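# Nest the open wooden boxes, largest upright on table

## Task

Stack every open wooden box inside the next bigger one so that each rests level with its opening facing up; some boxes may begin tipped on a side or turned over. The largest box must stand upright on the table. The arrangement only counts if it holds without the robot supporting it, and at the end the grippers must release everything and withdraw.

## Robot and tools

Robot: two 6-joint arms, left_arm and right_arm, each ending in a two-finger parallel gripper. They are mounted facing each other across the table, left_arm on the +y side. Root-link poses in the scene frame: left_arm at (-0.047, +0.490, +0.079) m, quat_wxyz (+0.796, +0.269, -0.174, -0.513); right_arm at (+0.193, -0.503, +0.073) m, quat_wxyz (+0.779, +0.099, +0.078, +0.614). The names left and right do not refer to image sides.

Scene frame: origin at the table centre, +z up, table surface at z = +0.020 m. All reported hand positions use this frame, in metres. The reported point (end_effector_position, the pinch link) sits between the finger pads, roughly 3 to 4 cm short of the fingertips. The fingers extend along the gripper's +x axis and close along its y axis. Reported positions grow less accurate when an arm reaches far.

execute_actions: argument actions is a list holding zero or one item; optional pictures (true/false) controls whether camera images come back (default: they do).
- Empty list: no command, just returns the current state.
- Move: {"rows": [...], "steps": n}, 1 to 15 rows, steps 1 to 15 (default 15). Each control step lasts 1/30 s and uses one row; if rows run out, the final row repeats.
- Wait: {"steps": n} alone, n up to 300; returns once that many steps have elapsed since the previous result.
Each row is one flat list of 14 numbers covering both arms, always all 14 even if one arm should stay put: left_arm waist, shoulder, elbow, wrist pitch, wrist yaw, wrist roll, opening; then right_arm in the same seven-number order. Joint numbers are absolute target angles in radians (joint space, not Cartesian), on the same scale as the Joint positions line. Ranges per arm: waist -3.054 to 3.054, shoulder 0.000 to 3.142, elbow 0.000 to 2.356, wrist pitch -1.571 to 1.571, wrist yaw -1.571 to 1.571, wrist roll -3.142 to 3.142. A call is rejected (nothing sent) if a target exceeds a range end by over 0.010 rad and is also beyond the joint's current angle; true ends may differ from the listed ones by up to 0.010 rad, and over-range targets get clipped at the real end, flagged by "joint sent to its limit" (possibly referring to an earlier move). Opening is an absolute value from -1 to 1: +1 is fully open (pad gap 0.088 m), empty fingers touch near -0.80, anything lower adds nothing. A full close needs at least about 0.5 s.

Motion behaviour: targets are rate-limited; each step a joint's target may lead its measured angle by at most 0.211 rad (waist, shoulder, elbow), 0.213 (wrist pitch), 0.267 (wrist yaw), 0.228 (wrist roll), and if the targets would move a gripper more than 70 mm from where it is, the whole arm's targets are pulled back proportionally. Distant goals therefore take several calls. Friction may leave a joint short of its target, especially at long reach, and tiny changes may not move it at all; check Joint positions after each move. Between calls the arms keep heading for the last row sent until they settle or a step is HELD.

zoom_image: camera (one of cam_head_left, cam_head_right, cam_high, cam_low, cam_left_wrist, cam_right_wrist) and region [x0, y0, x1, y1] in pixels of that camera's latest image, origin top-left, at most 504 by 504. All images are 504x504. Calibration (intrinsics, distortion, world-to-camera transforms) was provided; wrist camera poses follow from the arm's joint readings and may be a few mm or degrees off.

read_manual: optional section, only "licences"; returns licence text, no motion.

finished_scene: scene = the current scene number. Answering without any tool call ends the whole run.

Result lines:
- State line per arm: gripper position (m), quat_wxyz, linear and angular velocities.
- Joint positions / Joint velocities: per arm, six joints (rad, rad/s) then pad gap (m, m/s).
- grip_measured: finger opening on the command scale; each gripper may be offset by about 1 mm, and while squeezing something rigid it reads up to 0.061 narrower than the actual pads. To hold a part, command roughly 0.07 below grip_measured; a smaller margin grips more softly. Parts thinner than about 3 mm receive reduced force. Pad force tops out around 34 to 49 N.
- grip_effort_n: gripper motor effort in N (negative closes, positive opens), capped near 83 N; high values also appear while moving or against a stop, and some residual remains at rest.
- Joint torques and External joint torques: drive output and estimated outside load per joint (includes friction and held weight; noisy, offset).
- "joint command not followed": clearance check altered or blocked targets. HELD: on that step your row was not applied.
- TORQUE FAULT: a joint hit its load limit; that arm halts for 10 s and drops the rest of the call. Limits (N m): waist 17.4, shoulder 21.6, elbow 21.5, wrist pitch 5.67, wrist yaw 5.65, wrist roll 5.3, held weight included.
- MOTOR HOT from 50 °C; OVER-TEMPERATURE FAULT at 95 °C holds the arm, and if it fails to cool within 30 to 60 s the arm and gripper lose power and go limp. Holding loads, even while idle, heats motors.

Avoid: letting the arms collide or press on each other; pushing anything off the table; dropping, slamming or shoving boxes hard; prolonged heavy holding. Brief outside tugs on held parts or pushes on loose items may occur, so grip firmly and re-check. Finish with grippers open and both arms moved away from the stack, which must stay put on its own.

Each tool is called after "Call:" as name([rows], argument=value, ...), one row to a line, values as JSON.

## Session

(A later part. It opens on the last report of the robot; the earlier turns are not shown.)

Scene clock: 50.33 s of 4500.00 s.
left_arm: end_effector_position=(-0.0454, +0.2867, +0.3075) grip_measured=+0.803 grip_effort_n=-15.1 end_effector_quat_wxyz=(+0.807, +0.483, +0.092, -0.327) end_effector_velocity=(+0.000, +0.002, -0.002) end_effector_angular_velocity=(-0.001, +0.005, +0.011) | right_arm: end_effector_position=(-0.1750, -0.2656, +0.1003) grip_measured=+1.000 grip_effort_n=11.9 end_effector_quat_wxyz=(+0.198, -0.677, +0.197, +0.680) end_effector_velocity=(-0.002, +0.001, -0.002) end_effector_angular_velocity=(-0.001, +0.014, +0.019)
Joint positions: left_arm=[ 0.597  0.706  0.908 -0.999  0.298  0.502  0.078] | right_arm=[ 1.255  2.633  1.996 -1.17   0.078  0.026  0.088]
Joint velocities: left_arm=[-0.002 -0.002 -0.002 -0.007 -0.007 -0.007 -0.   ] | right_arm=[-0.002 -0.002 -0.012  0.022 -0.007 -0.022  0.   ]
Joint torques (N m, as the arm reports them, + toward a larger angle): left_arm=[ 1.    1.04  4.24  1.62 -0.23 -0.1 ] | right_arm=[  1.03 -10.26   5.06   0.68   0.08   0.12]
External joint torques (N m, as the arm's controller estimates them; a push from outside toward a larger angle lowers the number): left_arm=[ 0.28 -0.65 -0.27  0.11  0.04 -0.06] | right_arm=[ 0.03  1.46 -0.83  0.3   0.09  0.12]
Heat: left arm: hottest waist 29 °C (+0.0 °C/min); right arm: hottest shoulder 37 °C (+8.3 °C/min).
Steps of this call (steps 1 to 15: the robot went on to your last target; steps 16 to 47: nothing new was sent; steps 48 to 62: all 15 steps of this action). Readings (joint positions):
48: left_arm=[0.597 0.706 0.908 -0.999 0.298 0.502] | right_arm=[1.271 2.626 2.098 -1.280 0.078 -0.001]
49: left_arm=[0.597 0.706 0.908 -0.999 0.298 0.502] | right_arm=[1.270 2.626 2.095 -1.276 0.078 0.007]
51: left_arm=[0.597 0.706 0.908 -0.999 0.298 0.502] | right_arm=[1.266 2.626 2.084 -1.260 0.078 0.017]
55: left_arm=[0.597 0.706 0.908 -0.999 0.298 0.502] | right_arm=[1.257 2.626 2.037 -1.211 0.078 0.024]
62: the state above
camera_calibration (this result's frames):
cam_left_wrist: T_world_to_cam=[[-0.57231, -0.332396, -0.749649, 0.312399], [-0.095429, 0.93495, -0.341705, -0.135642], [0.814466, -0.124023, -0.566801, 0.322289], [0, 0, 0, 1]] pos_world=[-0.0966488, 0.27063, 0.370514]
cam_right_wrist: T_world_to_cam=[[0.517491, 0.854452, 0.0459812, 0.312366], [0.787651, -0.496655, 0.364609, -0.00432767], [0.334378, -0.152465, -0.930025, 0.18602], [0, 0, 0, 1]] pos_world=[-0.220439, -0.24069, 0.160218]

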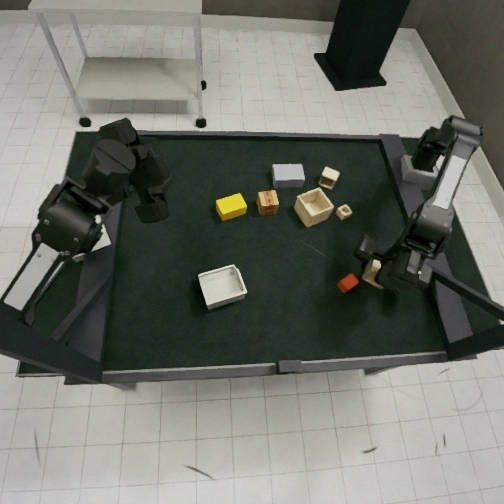

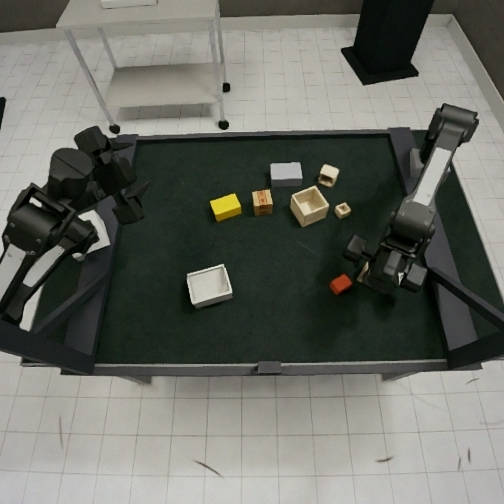

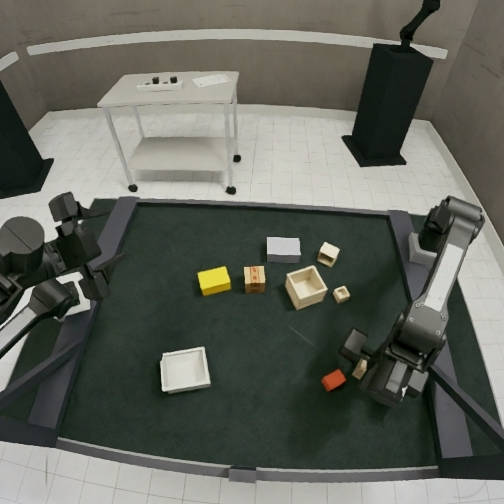

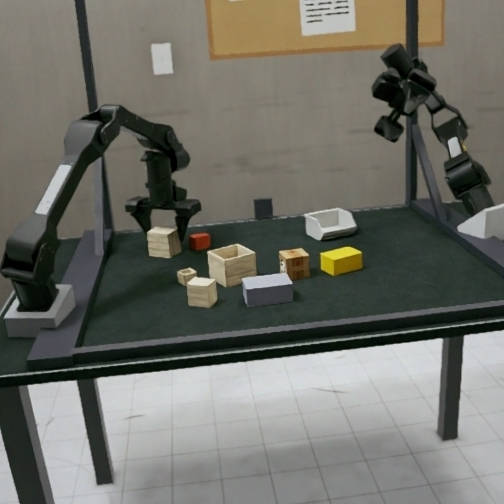

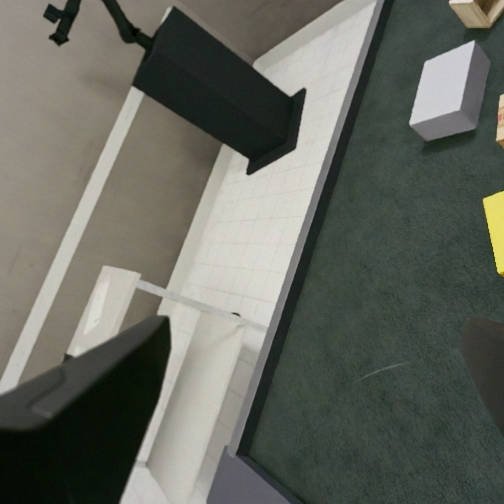

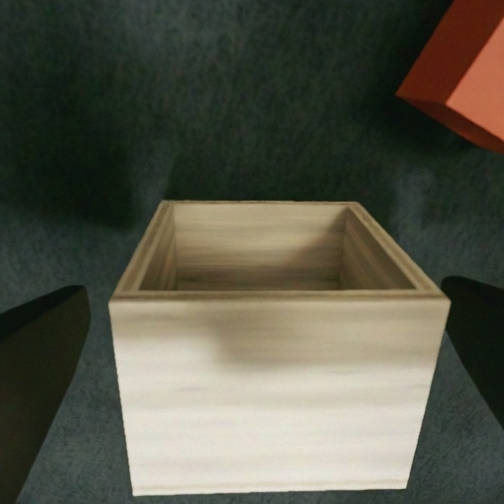

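Call:
execute_actions([
  {"rows":[[0.6,0.7,0.9,-1.0,0.3,0.5,0.8,1.25,2.65,1.985,-1.165,0.08,0.03,0.9],[0.6,0.7,0.9,-1.0,0.3,0.5,0.8,1.25,2.65,1.985,-1.165,0.08,0.03,0.8],[0.6,0.7,0.9,-1.0,0.3,0.5,0.8,1.25,2.65,1.985,-1.165,0.08,0.03,0.7],[0.6,0.7,0.9,-1.0,0.3,0.5,0.8,1.25,2.65,1.985,-1.165,0.08,0.03,0.6],[0.6,0.7,0.9,-1.0,0.3,0.5,0.8,1.25,2.65,1.985,-1.165,0.08,0.03,0.5],[0.6,0.7,0.9,-1.0,0.3,0.5,0.8,1.25,2.65,1.985,-1.165,0.08,0.03,0.4],[0.6,0.7,0.9,-1.0,0.3,0.5,0.8,1.25,2.65,1.985,-1.165,0.08,0.03,0.3]],"steps":14},
], pictures=false)

Call:
execute_actions([
  {"rows":[[0.6,0.7,0.9,-1.0,0.3,0.5,0.8,1.25,2.62,2.0,-1.17,0.08,0.03,0.3],[0.6,0.7,0.9,-1.0,0.3,0.5,0.8,1.25,2.6,2.0,-1.18,0.08,0.03,0.3],[0.6,0.7,0.9,-1.0,0.3,0.5,0.8,1.25,2.58,2.0,-1.19,0.08,0.03,0.3],[0.6,0.7,0.9,-1.0,0.3,0.5,0.8,1.25,2.56,2.0,-1.2,0.08,0.03,0.3],[0.6,0.7,0.9,-1.0,0.3,0.5,0.8,1.25,2.53,1.99,-1.2,0.08,0.03,0.3],[0.6,0.7,0.9,-1.0,0.3,0.5,0.8,1.245,2.5,1.98,-1.2,0.08,0.03,0.3],[0.6,0.7,0.9,-1.0,0.3,0.5,0.8,1.24,2.47,1.96,-1.19,0.08,0.03,0.3],[0.6,0.7,0.9,-1.0,0.3,0.5,0.8,1.235,2.44,1.94,-1.18,0.08,0.03,0.3],[0.6,0.7,0.9,-1.0,0.3,0.5,0.8,1.23,2.41,1.91,-1.16,0.07,0.02,0.3],[0.6,0.7,0.9,-1.0,0.3,0.5,0.8,1.22,2.38,1.88,-1.13,0.07,0.02,0.3],[0.6,0.7,0.9,-1.0,0.3,0.5,0.8,1.21,2.35,1.84,-1.1,0.07,0.01,0.3],[0.6,0.7,0.9,-1.0,0.3,0.5,0.8,1.2,2.32,1.8,-1.06,0.06,0.01,0.3],[0.6,0.7,0.9,-1.0,0.3,0.5,0.8,1.19,2.29,1.76,-1.01,0.06,0,0.3],[0.6,0.7,0.9,-1.0,0.3,0.5,0.8,1.18,2.26,1.72,-0.96,0.05,0,0.3],[0.6,0.7,0.9,-1.0,0.3,0.5,0.8,1.17,2.23,1.68,-0.9,0.05,-0.01,0.3]]},
], pictures=false)

Call:
execute_actions([
  {"rows":[[0.6,0.7,0.9,-1.0,0.3,0.5,0.8,1.16,2.2,1.64,-0.84,0.05,-0.02,0.3],[0.6,0.7,0.9,-1.0,0.3,0.5,0.8,1.15,2.17,1.6,-0.78,0.04,-0.03,0.3],[0.6,0.7,0.9,-1.0,0.3,0.5,0.8,1.14,2.14,1.56,-0.72,0.04,-0.04,0.3],[0.6,0.7,0.9,-1.0,0.3,0.5,0.8,1.13,2.11,1.52,-0.66,0.03,-0.05,0.3],[0.6,0.7,0.9,-1.0,0.3,0.5,0.8,1.12,2.09,1.48,-0.6,0.03,-0.06,0.3],[0.6,0.7,0.9,-1.0,0.3,0.5,0.8,1.11,2.07,1.44,-0.54,0.02,-0.07,0.3],[0.6,0.7,0.9,-1.0,0.3,0.5,0.8,1.1,2.05,1.4,-0.48,0.02,-0.08,0.3],[0.6,0.7,0.9,-1.0,0.3,0.5,0.8,1.1,2.04,1.36,-0.42,0.01,-0.09,0.3],[0.6,0.7,0.9,-1.0,0.3,0.5,0.8,1.1,2.03,1.32,-0.36,0.01,-0.1,0.3],[0.6,0.7,0.9,-1.0,0.3,0.5,0.8,1.1,2.02,1.28,-0.3,0,-0.11,0.3],[0.6,0.7,0.9,-1.0,0.3,0.5,0.8,1.1,2.01,1.24,-0.24,0,-0.12,0.3],[0.6,0.7,0.9,-1.0,0.3,0.5,0.8,1.1,2.0,1.2,-0.18,0,-0.12,0.3],[0.6,0.7,0.9,-1.0,0.3,0.5,0.8,1.1,2.0,1.16,-0.12,0,-0.12,0.3],[0.6,0.7,0.9,-1.0,0.3,0.5,0.8,1.1,2.0,1.12,-0.06,0,-0.12,0.3],[0.6,0.7,0.9,-1.0,0.3,0.5,0.8,1.1,2.0,1.08,0,0,-0.12,0.3]]},
], pictures=false)

Call:
execute_actions([
  {"rows":[[0.6,0.7,0.9,-1.0,0.3,0.5,0.8,1.1,2.0,1.04,0.06,0,-0.12,0.3],[0.6,0.7,0.9,-1.0,0.3,0.5,0.8,1.1,2.0,1.0,0.12,0,-0.12,0.3],[0.6,0.7,0.9,-1.0,0.3,0.5,0.8,1.1,2.0,0.96,0.18,0,-0.12,0.3],[0.6,0.7,0.9,-1.0,0.3,0.5,0.8,1.1,2.0,0.92,0.24,0,-0.12,0.3],[0.6,0.7,0.9,-1.0,0.3,0.5,0.8,1.1,2.0,0.88,0.3,0,-0.12,0.3],[0.6,0.7,0.9,-1.0,0.3,0.5,0.8,1.1,2.0,0.84,0.36,0,-0.12,0.3],[0.6,0.7,0.9,-1.0,0.3,0.5,0.8,1.1,2.0,0.8,0.42,0,-0.12,0.3],[0.6,0.7,0.9,-1.0,0.3,0.5,0.8,1.1,2.0,0.76,0.48,0,-0.12,0.3],[0.6,0.7,0.9,-1.0,0.3,0.5,0.8,1.1,2.0,0.72,0.54,0,-0.12,0.3],[0.6,0.7,0.9,-1.0,0.3,0.5,0.8,1.1,2.0,0.68,0.6,0,-0.12,0.3],[0.6,0.7,0.9,-1.0,0.3,0.5,0.8,1.1,2.0,0.65,0.66,0,-0.12,0.3],[0.6,0.7,0.9,-1.0,0.3,0.5,0.8,1.1,2.0,0.62,0.72,0,-0.12,0.3],[0.6,0.7,0.9,-1.0,0.3,0.5,0.8,1.1,2.0,0.59,0.78,0,-0.12,0.3],[0.6,0.7,0.9,-1.0,0.3,0.5,0.8,1.1,2.0,0.57,0.84,0,-0.12,0.3],[0.6,0.7,0.9,-1.0,0.3,0.5,0.8,1.1,2.0,0.55,0.9,0,-0.12,0.3]]},
], pictures=false)

Call:
execute_actions([
  {"rows":[[0.6,0.7,0.9,-1.0,0.3,0.5,0.8,1.1,2.02,0.55,0.93,0,-0.12,0.3],[0.6,0.7,0.9,-1.0,0.3,0.5,0.8,1.1,2.04,0.55,0.96,0,-0.12,0.3],[0.6,0.7,0.9,-1.0,0.3,0.5,0.8,1.1,2.06,0.55,0.99,0,-0.12,0.3],[0.6,0.7,0.9,-1.0,0.3,0.5,0.8,1.1,2.08,0.55,1.02,0,-0.12,0.3],[0.6,0.7,0.9,-1.0,0.3,0.5,0.8,1.1,2.1,0.55,1.05,0,-0.12,0.3],[0.6,0.7,0.9,-1.0,0.3,0.5,0.8,1.1,2.12,0.55,1.08,0,-0.12,0.3],[0.6,0.7,0.9,-1.0,0.3,0.5,0.8,1.1,2.14,0.55,1.11,0,-0.12,0.3],[0.6,0.7,0.9,-1.0,0.3,0.5,0.8,1.1,2.16,0.55,1.14,0,-0.12,0.3],[0.6,0.7,0.9,-1.0,0.3,0.5,0.8,1.1,2.18,0.55,1.17,0,-0.12,0.3],[0.6,0.7,0.9,-1.0,0.3,0.5,0.8,1.1,2.2,0.55,1.19,0,-0.12,0.3],[0.6,0.7,0.9,-1.0,0.3,0.5,0.8,1.1,2.22,0.55,1.21,0,-0.12,0.3],[0.6,0.7,0.9,-1.0,0.3,0.5,0.8,1.1,2.24,0.55,1.22,0,-0.12,0.3],[0.6,0.7,0.9,-1.0,0.3,0.5,0.8,1.1,2.26,0.55,1.23,0,-0.12,0.3],[0.6,0.7,0.9,-1.0,0.3,0.5,0.8,1.1,2.28,0.55,1.24,0,-0.12,0.3],[0.6,0.7,0.9,-1.0,0.3,0.5,0.8,1.1,2.3,0.55,1.25,0,-0.12,0.3]]},
], pictures=false)

Call:
execute_actions([
  {"steps":8},
])

Call:
zoom_image(camera="cam_low", region=[60,170,260,310])

Scene clock: 58.43 s of 4500.00 s.
left_arm: end_effector_position=(-0.0454, +0.2867, +0.3075) grip_measured=+0.803 grip_effort_n=-15.6 end_effector_quat_wxyz=(+0.807, +0.483, +0.092, -0.327) end_effector_velocity=(+0.000, +0.002, -0.002) end_effector_angular_velocity=(-0.001, +0.005, +0.011) | right_arm: end_effector_position=(-0.1751, -0.2644, +0.1000) grip_measured=+0.397 grip_effort_n=-83.5 end_effector_quat_wxyz=(+0.199, -0.676, +0.198, +0.681) end_effector_velocity=(-0.001, -0.005, +0.001) end_effector_angular_velocity=(-0.022, +0.005, -0.004)
Joint positions: left_arm=[ 0.597  0.706  0.908 -0.999  0.298  0.502  0.078] | right_arm=[ 1.253  2.633  1.995 -1.166  0.078  0.026  0.058]
Joint velocities: left_arm=[-0.002 -0.002 -0.002 -0.007 -0.007 -0.007  0.   ] | right_arm=[ 0.002 -0.002 -0.002 -0.007 -0.022  0.007 -0.   ]
Joint torques (N m, as the arm reports them, + toward a larger angle): left_arm=[ 0.96  1.05  4.23  1.62 -0.22 -0.1 ] | right_arm=[  0.7  -10.22   4.51   0.61   0.1    0.15]
External joint torques (N m, as the arm's controller estimates them; a push from outside toward a larger angle lowers the number): left_arm=[ 0.23 -0.65 -0.26  0.13  0.05 -0.06] | right_arm=[-0.32  1.24 -1.25  0.27  0.11  0.15]
Heat: left arm: hottest waist 29 °C (+0.0 °C/min); right arm: hottest shoulder 38 °C (+8.2 °C/min).
Steps of this call (steps 1 to 15: the robot went on to your last target; steps 16 to 90: nothing new was sent; then 4.63 s passed at rest; steps 91 to 104: all 14 steps of this action). Readings (joint positions):
91: left_arm=[0.597 0.706 0.908 -0.999 0.298 0.502] | right_arm=[1.255 2.633 1.995 -1.167 0.078 0.026]
92: left_arm=[0.597 0.706 0.908 -0.999 0.298 0.502] | right_arm=[1.255 2.633 1.995 -1.167 0.078 0.026]
94: left_arm=[0.597 0.706 0.908 -0.999 0.298 0.502] | right_arm=[1.254 2.633 1.995 -1.167 0.078 0.026]
98: left_arm=[0.597 0.706 0.908 -0.999 0.298 0.502] | right_arm=[1.253 2.633 1.995 -1.167 0.078 0.026]
104: the state above

Scene clock: 58.93 s of 4500.00 s.
left_arm: end_effector_position=(-0.0454, +0.2867, +0.3075) grip_measured=+0.803 grip_effort_n=-15.6 end_effector_quat_wxyz=(+0.807, +0.483, +0.092, -0.327) end_effector_velocity=(+0.000, +0.002, -0.002) end_effector_angular_velocity=(-0.001, +0.005, +0.011) | right_arm: end_effector_position=(-0.1545, -0.2436, +0.1921) grip_measured=+0.397 grip_effort_n=-83.5 end_effector_quat_wxyz=(+0.234, -0.568, +0.196, +0.764) end_effector_velocity=(+0.068, +0.128, +0.106) end_effector_angular_velocity=(+0.492, +0.965, -0.218)
Joint positions: left_arm=[ 0.597  0.706  0.908 -0.999  0.298  0.502  0.078] | right_arm=[ 1.2    2.303  1.794 -1.016  0.061  0.009  0.058]
Joint velocities: left_arm=[-0.002 -0.002 -0.002 -0.007 -0.007 -0.007 -0.   ] | right_arm=[-0.335 -0.906 -1.145  1.341 -0.11  -0.183 -0.   ]
Joint torques (N m, as the arm reports them, + toward a larger angle): left_arm=[ 0.97  1.02  4.2   1.61 -0.21 -0.11] | right_arm=[  0.91 -10.47   4.47   1.11  -0.15  -0.13]
External joint torques (N m, as the arm's controller estimates them; a push from outside toward a larger angle lowers the number): left_arm=[ 0.24 -0.67 -0.33  0.1   0.06 -0.07] | right_arm=[-0.02 -2.01 -1.03  0.33 -0.14 -0.14]
Heat: left arm: hottest waist 29 °C (+0.0 °C/min); right arm: hottest shoulder 38 °C (+8.1 °C/min).
Steps of this call (steps 1 to 15: all 15 steps of this action). Readings (joint positions):
1: left_arm=[0.597 0.706 0.908 -0.999 0.298 0.502] | right_arm=[1.253 2.633 1.995 -1.166 0.078 0.026]
2: left_arm=[0.597 0.706 0.908 -0.999 0.298 0.502] | right_arm=[1.253 2.632 1.995 -1.166 0.078 0.026]
4: left_arm=[0.597 0.706 0.908 -0.999 0.298 0.502] | right_arm=[1.253 2.622 1.995 -1.179 0.078 0.026]
8: left_arm=[0.597 0.706 0.908 -0.999 0.298 0.502] | right_arm=[1.250 2.548 1.975 -1.191 0.078 0.026]
15: the state above

Scene clock: 59.43 s of 4500.00 s.
left_arm: end_effector_position=(-0.0454, +0.2867, +0.3075) grip_measured=+0.803 grip_effort_n=-15.6 end_effector_quat_wxyz=(+0.807, +0.483, +0.092, -0.327) end_effector_velocity=(+0.002, +0.003, -0.001) end_effector_angular_velocity=(+0.002, -0.003, +0.023) | right_arm: end_effector_position=(-0.1434, -0.2028, +0.2019) grip_measured=+0.397 grip_effort_n=-83.5 end_effector_quat_wxyz=(+0.281, -0.337, +0.123, +0.890) end_effector_velocity=(+0.006, -0.035, -0.159) end_effector_angular_velocity=(+0.415, +0.463, -0.002)
Joint positions: left_arm=[ 0.597  0.706  0.908 -0.999  0.298  0.502  0.078] | right_arm=[ 1.099  2.013  1.196 -0.149  0.005 -0.11   0.058]
Joint velocities: left_arm=[-0.002 -0.002 -0.002 -0.007 -0.022 -0.007 -0.   ] | right_arm=[-0.002 -0.081 -1.199  1.736 -0.037 -0.066  0.   ]
Joint torques (N m, as the arm reports them, + toward a larger angle): left_arm=[ 0.96  1.04  4.21  1.62 -0.24 -0.11] | right_arm=[ 1.34 -9.53  4.81  1.83 -0.2  -0.1 ]
External joint torques (N m, as the arm's controller estimates them; a push from outside toward a larger angle lowers the number): left_arm=[ 0.23 -0.69 -0.29  0.12  0.04 -0.07] | right_arm=[ 0.3  -1.75 -1.43  0.41 -0.11 -0.11]
Heat: left arm: hottest waist 29 °C (+0.0 °C/min); right arm: hottest shoulder 38 °C (+8.1 °C/min).
Steps of this call (steps 1 to 15: all 15 steps of this action). Readings (joint positions):
1: left_arm=[0.597 0.706 0.908 -0.999 0.298 0.502] | right_arm=[1.189 2.273 1.755 -0.967 0.059 0.002]
2: left_arm=[0.597 0.706 0.908 -0.999 0.298 0.502] | right_arm=[1.178 2.246 1.714 -0.914 0.056 -0.006]
4: left_arm=[0.597 0.706 0.908 -0.999 0.298 0.502] | right_arm=[1.156 2.195 1.631 -0.803 0.047 -0.023]
8: left_arm=[0.597 0.706 0.908 -0.999 0.298 0.502] | right_arm=[1.116 2.100 1.470 -0.569 0.029 -0.061]
15: the state above

Scene clock: 59.93 s of 4500.00 s.
left_arm: end_effector_position=(-0.0454, +0.2867, +0.3075) grip_measured=+0.803 grip_effort_n=-15.6 end_effector_quat_wxyz=(+0.807, +0.483, +0.092, -0.327) end_effector_velocity=(+0.002, +0.001, +0.002) end_effector_angular_velocity=(-0.004, -0.015, +0.015) | right_arm: end_effector_position=(-0.1106, -0.2391, +0.1441) grip_measured=+0.397 grip_effort_n=-83.5 end_effector_quat_wxyz=(+0.311, -0.197, +0.070, +0.927) end_effector_velocity=(+0.065, -0.046, +0.059) end_effector_angular_velocity=(+0.575, +0.687, -0.096)
Joint positions: left_arm=[ 0.597  0.706  0.908 -0.999  0.298  0.502  0.078] | right_arm=[ 1.099  2.011  0.617  0.744  0.003 -0.116  0.058]
Joint velocities: left_arm=[-0.002 -0.002 -0.002  0.007 -0.022 -0.007 -0.   ] | right_arm=[-0.002 -0.002 -0.794  1.692 -0.007 -0.007  0.   ]
Joint torques (N m, as the arm reports them, + toward a larger angle): left_arm=[ 0.99  1.07  4.23  1.62 -0.22 -0.11] | right_arm=[ 1.13 -8.44  4.91  2.68 -0.21 -0.08]
External joint torques (N m, as the arm's controller estimates them; a push from outside toward a larger angle lowers the number): left_arm=[ 0.25 -0.64 -0.25  0.13  0.06 -0.07] | right_arm=[ 0.18 -0.97 -1.11  0.62 -0.12 -0.09]
Heat: left arm: hottest waist 29 °C (+0.0 °C/min); right arm: hottest shoulder 38 °C (+8.0 °C/min).
Steps of this call (steps 1 to 15: all 15 steps of this action). Readings (joint positions):
1: left_arm=[0.597 0.706 0.908 -0.999 0.298 0.502] | right_arm=[1.099 2.011 1.156 -0.089 0.004 -0.112]
2: left_arm=[0.597 0.706 0.908 -0.999 0.298 0.502] | right_arm=[1.099 2.011 1.115 -0.029 0.004 -0.114]
4: left_arm=[0.597 0.706 0.908 -0.999 0.298 0.502] | right_arm=[1.099 2.011 1.032 0.088 0.003 -0.115]
8: left_arm=[0.597 0.706 0.908 -0.999 0.298 0.502] | right_arm=[1.099 2.011 0.870 0.327 0.003 -0.116]
15: the state above

Scene clock: 60.43 s of 4500.00 s.
left_arm: end_effector_position=(-0.0454, +0.2867, +0.3075) grip_measured=+0.803 grip_effort_n=-15.6 end_effector_quat_wxyz=(+0.807, +0.483, +0.092, -0.327) end_effector_velocity=(-0.001, +0.003, -0.003) end_effector_angular_velocity=(+0.003, +0.013, +0.016) | right_arm: end_effector_position=(-0.1171, -0.2357, +0.1307) grip_measured=+0.397 grip_effort_n=-83.5 end_effector_quat_wxyz=(+0.326, -0.109, +0.038, +0.938) end_effector_velocity=(-0.004, -0.022, -0.170) end_effector_angular_velocity=(-0.152, -0.191, +0.035)
Joint positions: left_arm=[ 0.597  0.706  0.908 -0.999  0.298  0.502  0.078] | right_arm=[ 1.099  2.235  0.559  1.216  0.003 -0.116  0.058]
Joint velocities: left_arm=[-0.002 -0.002  0.002 -0.022 -0.007 -0.007 -0.   ] | right_arm=[-0.002  0.589 -0.002  0.344 -0.007 -0.007 -0.   ]
Joint torques (N m, as the arm reports them, + toward a larger angle): left_arm=[ 1.    1.01  4.19  1.62 -0.23 -0.11] | right_arm=[ 1.2  -5.53  3.02  2.33 -0.18 -0.16]
External joint torques (N m, as the arm's controller estimates them; a push from outside toward a larger angle lowers the number): left_arm=[ 0.26 -0.67 -0.35  0.11  0.05 -0.07] | right_arm=[ 0.3   1.42 -0.67  0.55 -0.09 -0.16]
Heat: left arm: hottest waist 29 °C (-1.0 °C/min); right arm: hottest shoulder 38 °C (+8.1 °C/min).
Steps of this call (steps 1 to 15: all 15 steps of this action). Readings (joint positions):
1: left_arm=[0.597 0.706 0.908 -0.999 0.298 0.502] | right_arm=[1.099 2.011 0.594 0.799 0.003 -0.116]
2: left_arm=[0.597 0.706 0.908 -0.999 0.298 0.502] | right_arm=[1.099 2.013 0.578 0.846 0.003 -0.116]
4: left_arm=[0.597 0.706 0.908 -0.999 0.298 0.502] | right_arm=[1.099 2.028 0.567 0.929 0.003 -0.116]
8: left_arm=[0.597 0.706 0.908 -0.999 0.298 0.502] | right_arm=[1.099 2.096 0.564 1.061 0.003 -0.116]
15: the state above

Scene clock: 60.70 s of 4500.00 s.
left_arm: end_effector_position=(-0.0454, +0.2867, +0.3075) grip_measured=+0.803 grip_effort_n=-15.6 end_effector_quat_wxyz=(+0.807, +0.483, +0.092, -0.327) end_effector_velocity=(-0.001, +0.002, +0.001) end_effector_angular_velocity=(+0.001, -0.010, +0.014) | right_arm: end_effector_position=(-0.1161, -0.2389, +0.1147) grip_measured=+0.397 grip_effort_n=-83.5 end_effector_quat_wxyz=(+0.325, -0.121, +0.043, +0.937) end_effector_velocity=(+0.000, -0.000, +0.002) end_effector_angular_velocity=(+0.009, +0.003, +0.006)
Joint positions: left_arm=[ 0.597  0.706  0.908 -0.999  0.298  0.502  0.078] | right_arm=[ 1.099  2.286  0.553  1.247  0.003 -0.116  0.058]
Joint velocities: left_arm=[-0.007 -0.007  0.002 -0.007 -0.022 -0.007  0.   ] | right_arm=[-0.002 -0.002 -0.002  0.007 -0.007 -0.007  0.   ]
Joint torques (N m, as the arm reports them, + toward a larger angle): left_arm=[ 0.98  1.06  4.21  1.62 -0.23 -0.1 ] | right_arm=[ 1.08 -5.66  2.96  2.26 -0.25 -0.1 ]
External joint torques (N m, as the arm's controller estimates them; a push from outside toward a larger angle lowers the number): left_arm=[ 0.25 -0.62 -0.33  0.11  0.05 -0.06] | right_arm=[ 0.13  1.42 -0.52  0.49 -0.16 -0.1 ]
Heat: left arm: hottest waist 29 °C (-1.0 °C/min); right arm: hottest shoulder 38 °C (+8.0 °C/min).
Steps of this call (steps 1 to 8: the robot went on to your last target). Readings (joint positions):
1: left_arm=[0.597 0.706 0.908 -0.999 0.298 0.502] | right_arm=[1.099 2.253 0.559 1.226 0.003 -0.116]
2: left_arm=[0.597 0.706 0.908 -0.999 0.298 0.502] | right_arm=[1.099 2.267 0.558 1.230 0.003 -0.116]
4: left_arm=[0.597 0.706 0.908 -0.999 0.298 0.502] | right_arm=[1.099 2.282 0.554 1.237 0.003 -0.116]
8: the state above
camera_calibration (this result's frames):
cam_left_wrist: T_world_to_cam=[[-0.57231, -0.332396, -0.749649, 0.312399], [-0.095429, 0.93495, -0.341705, -0.135642], [0.814466, -0.124023, -0.566801, 0.322289], [0, 0, 0, 1]] pos_world=[-0.0966488, 0.27063, 0.370514]
cam_right_wrist: T_world_to_cam=[[0.648134, 0.760848, 0.0321178, 0.252825], [0.467764, -0.364478, -0.805203, 0.085917], [-0.600931, 0.536903, -0.592129, 0.201104], [0, 0, 0, 1]] pos_world=[-0.0832037, -0.26902, 0.18014]

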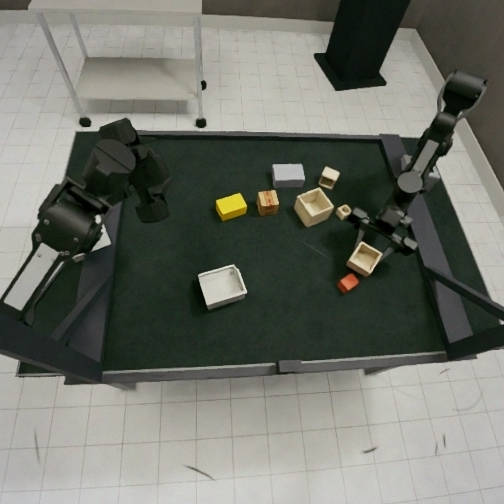

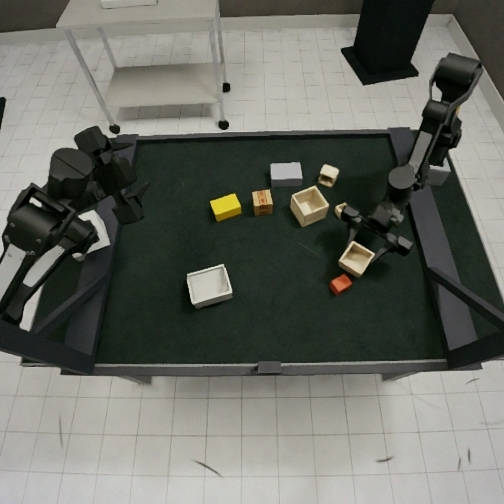

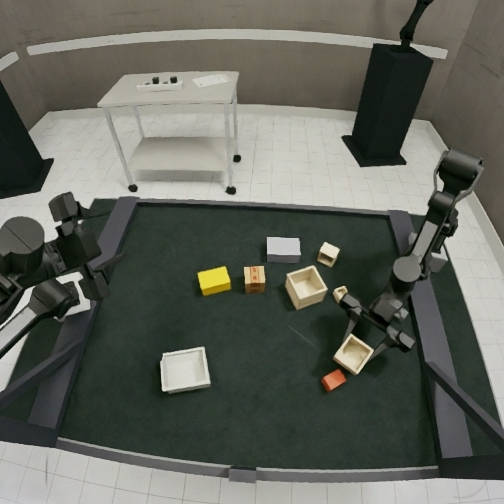

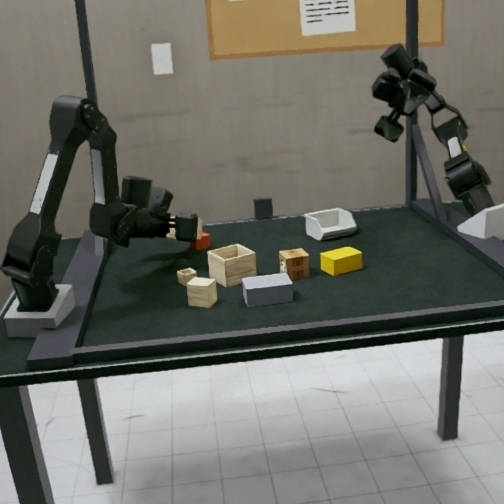

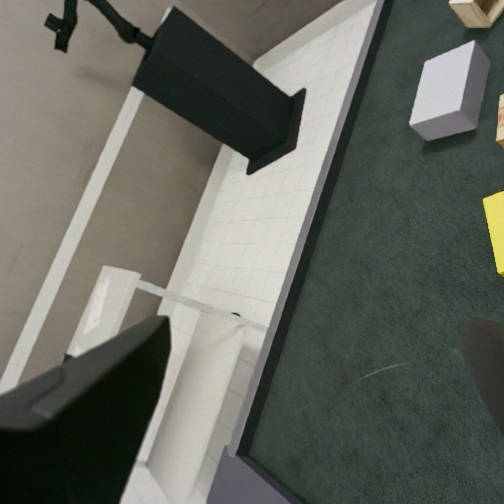

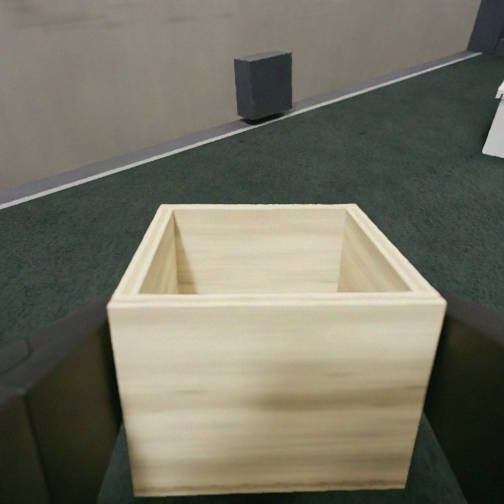

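Region (60, 170, 260, 310) of cam_low's 504x504 image, scaled by 2.520, with more detail than that image has; it fills the top 353 rows of this view, and the rest is white.

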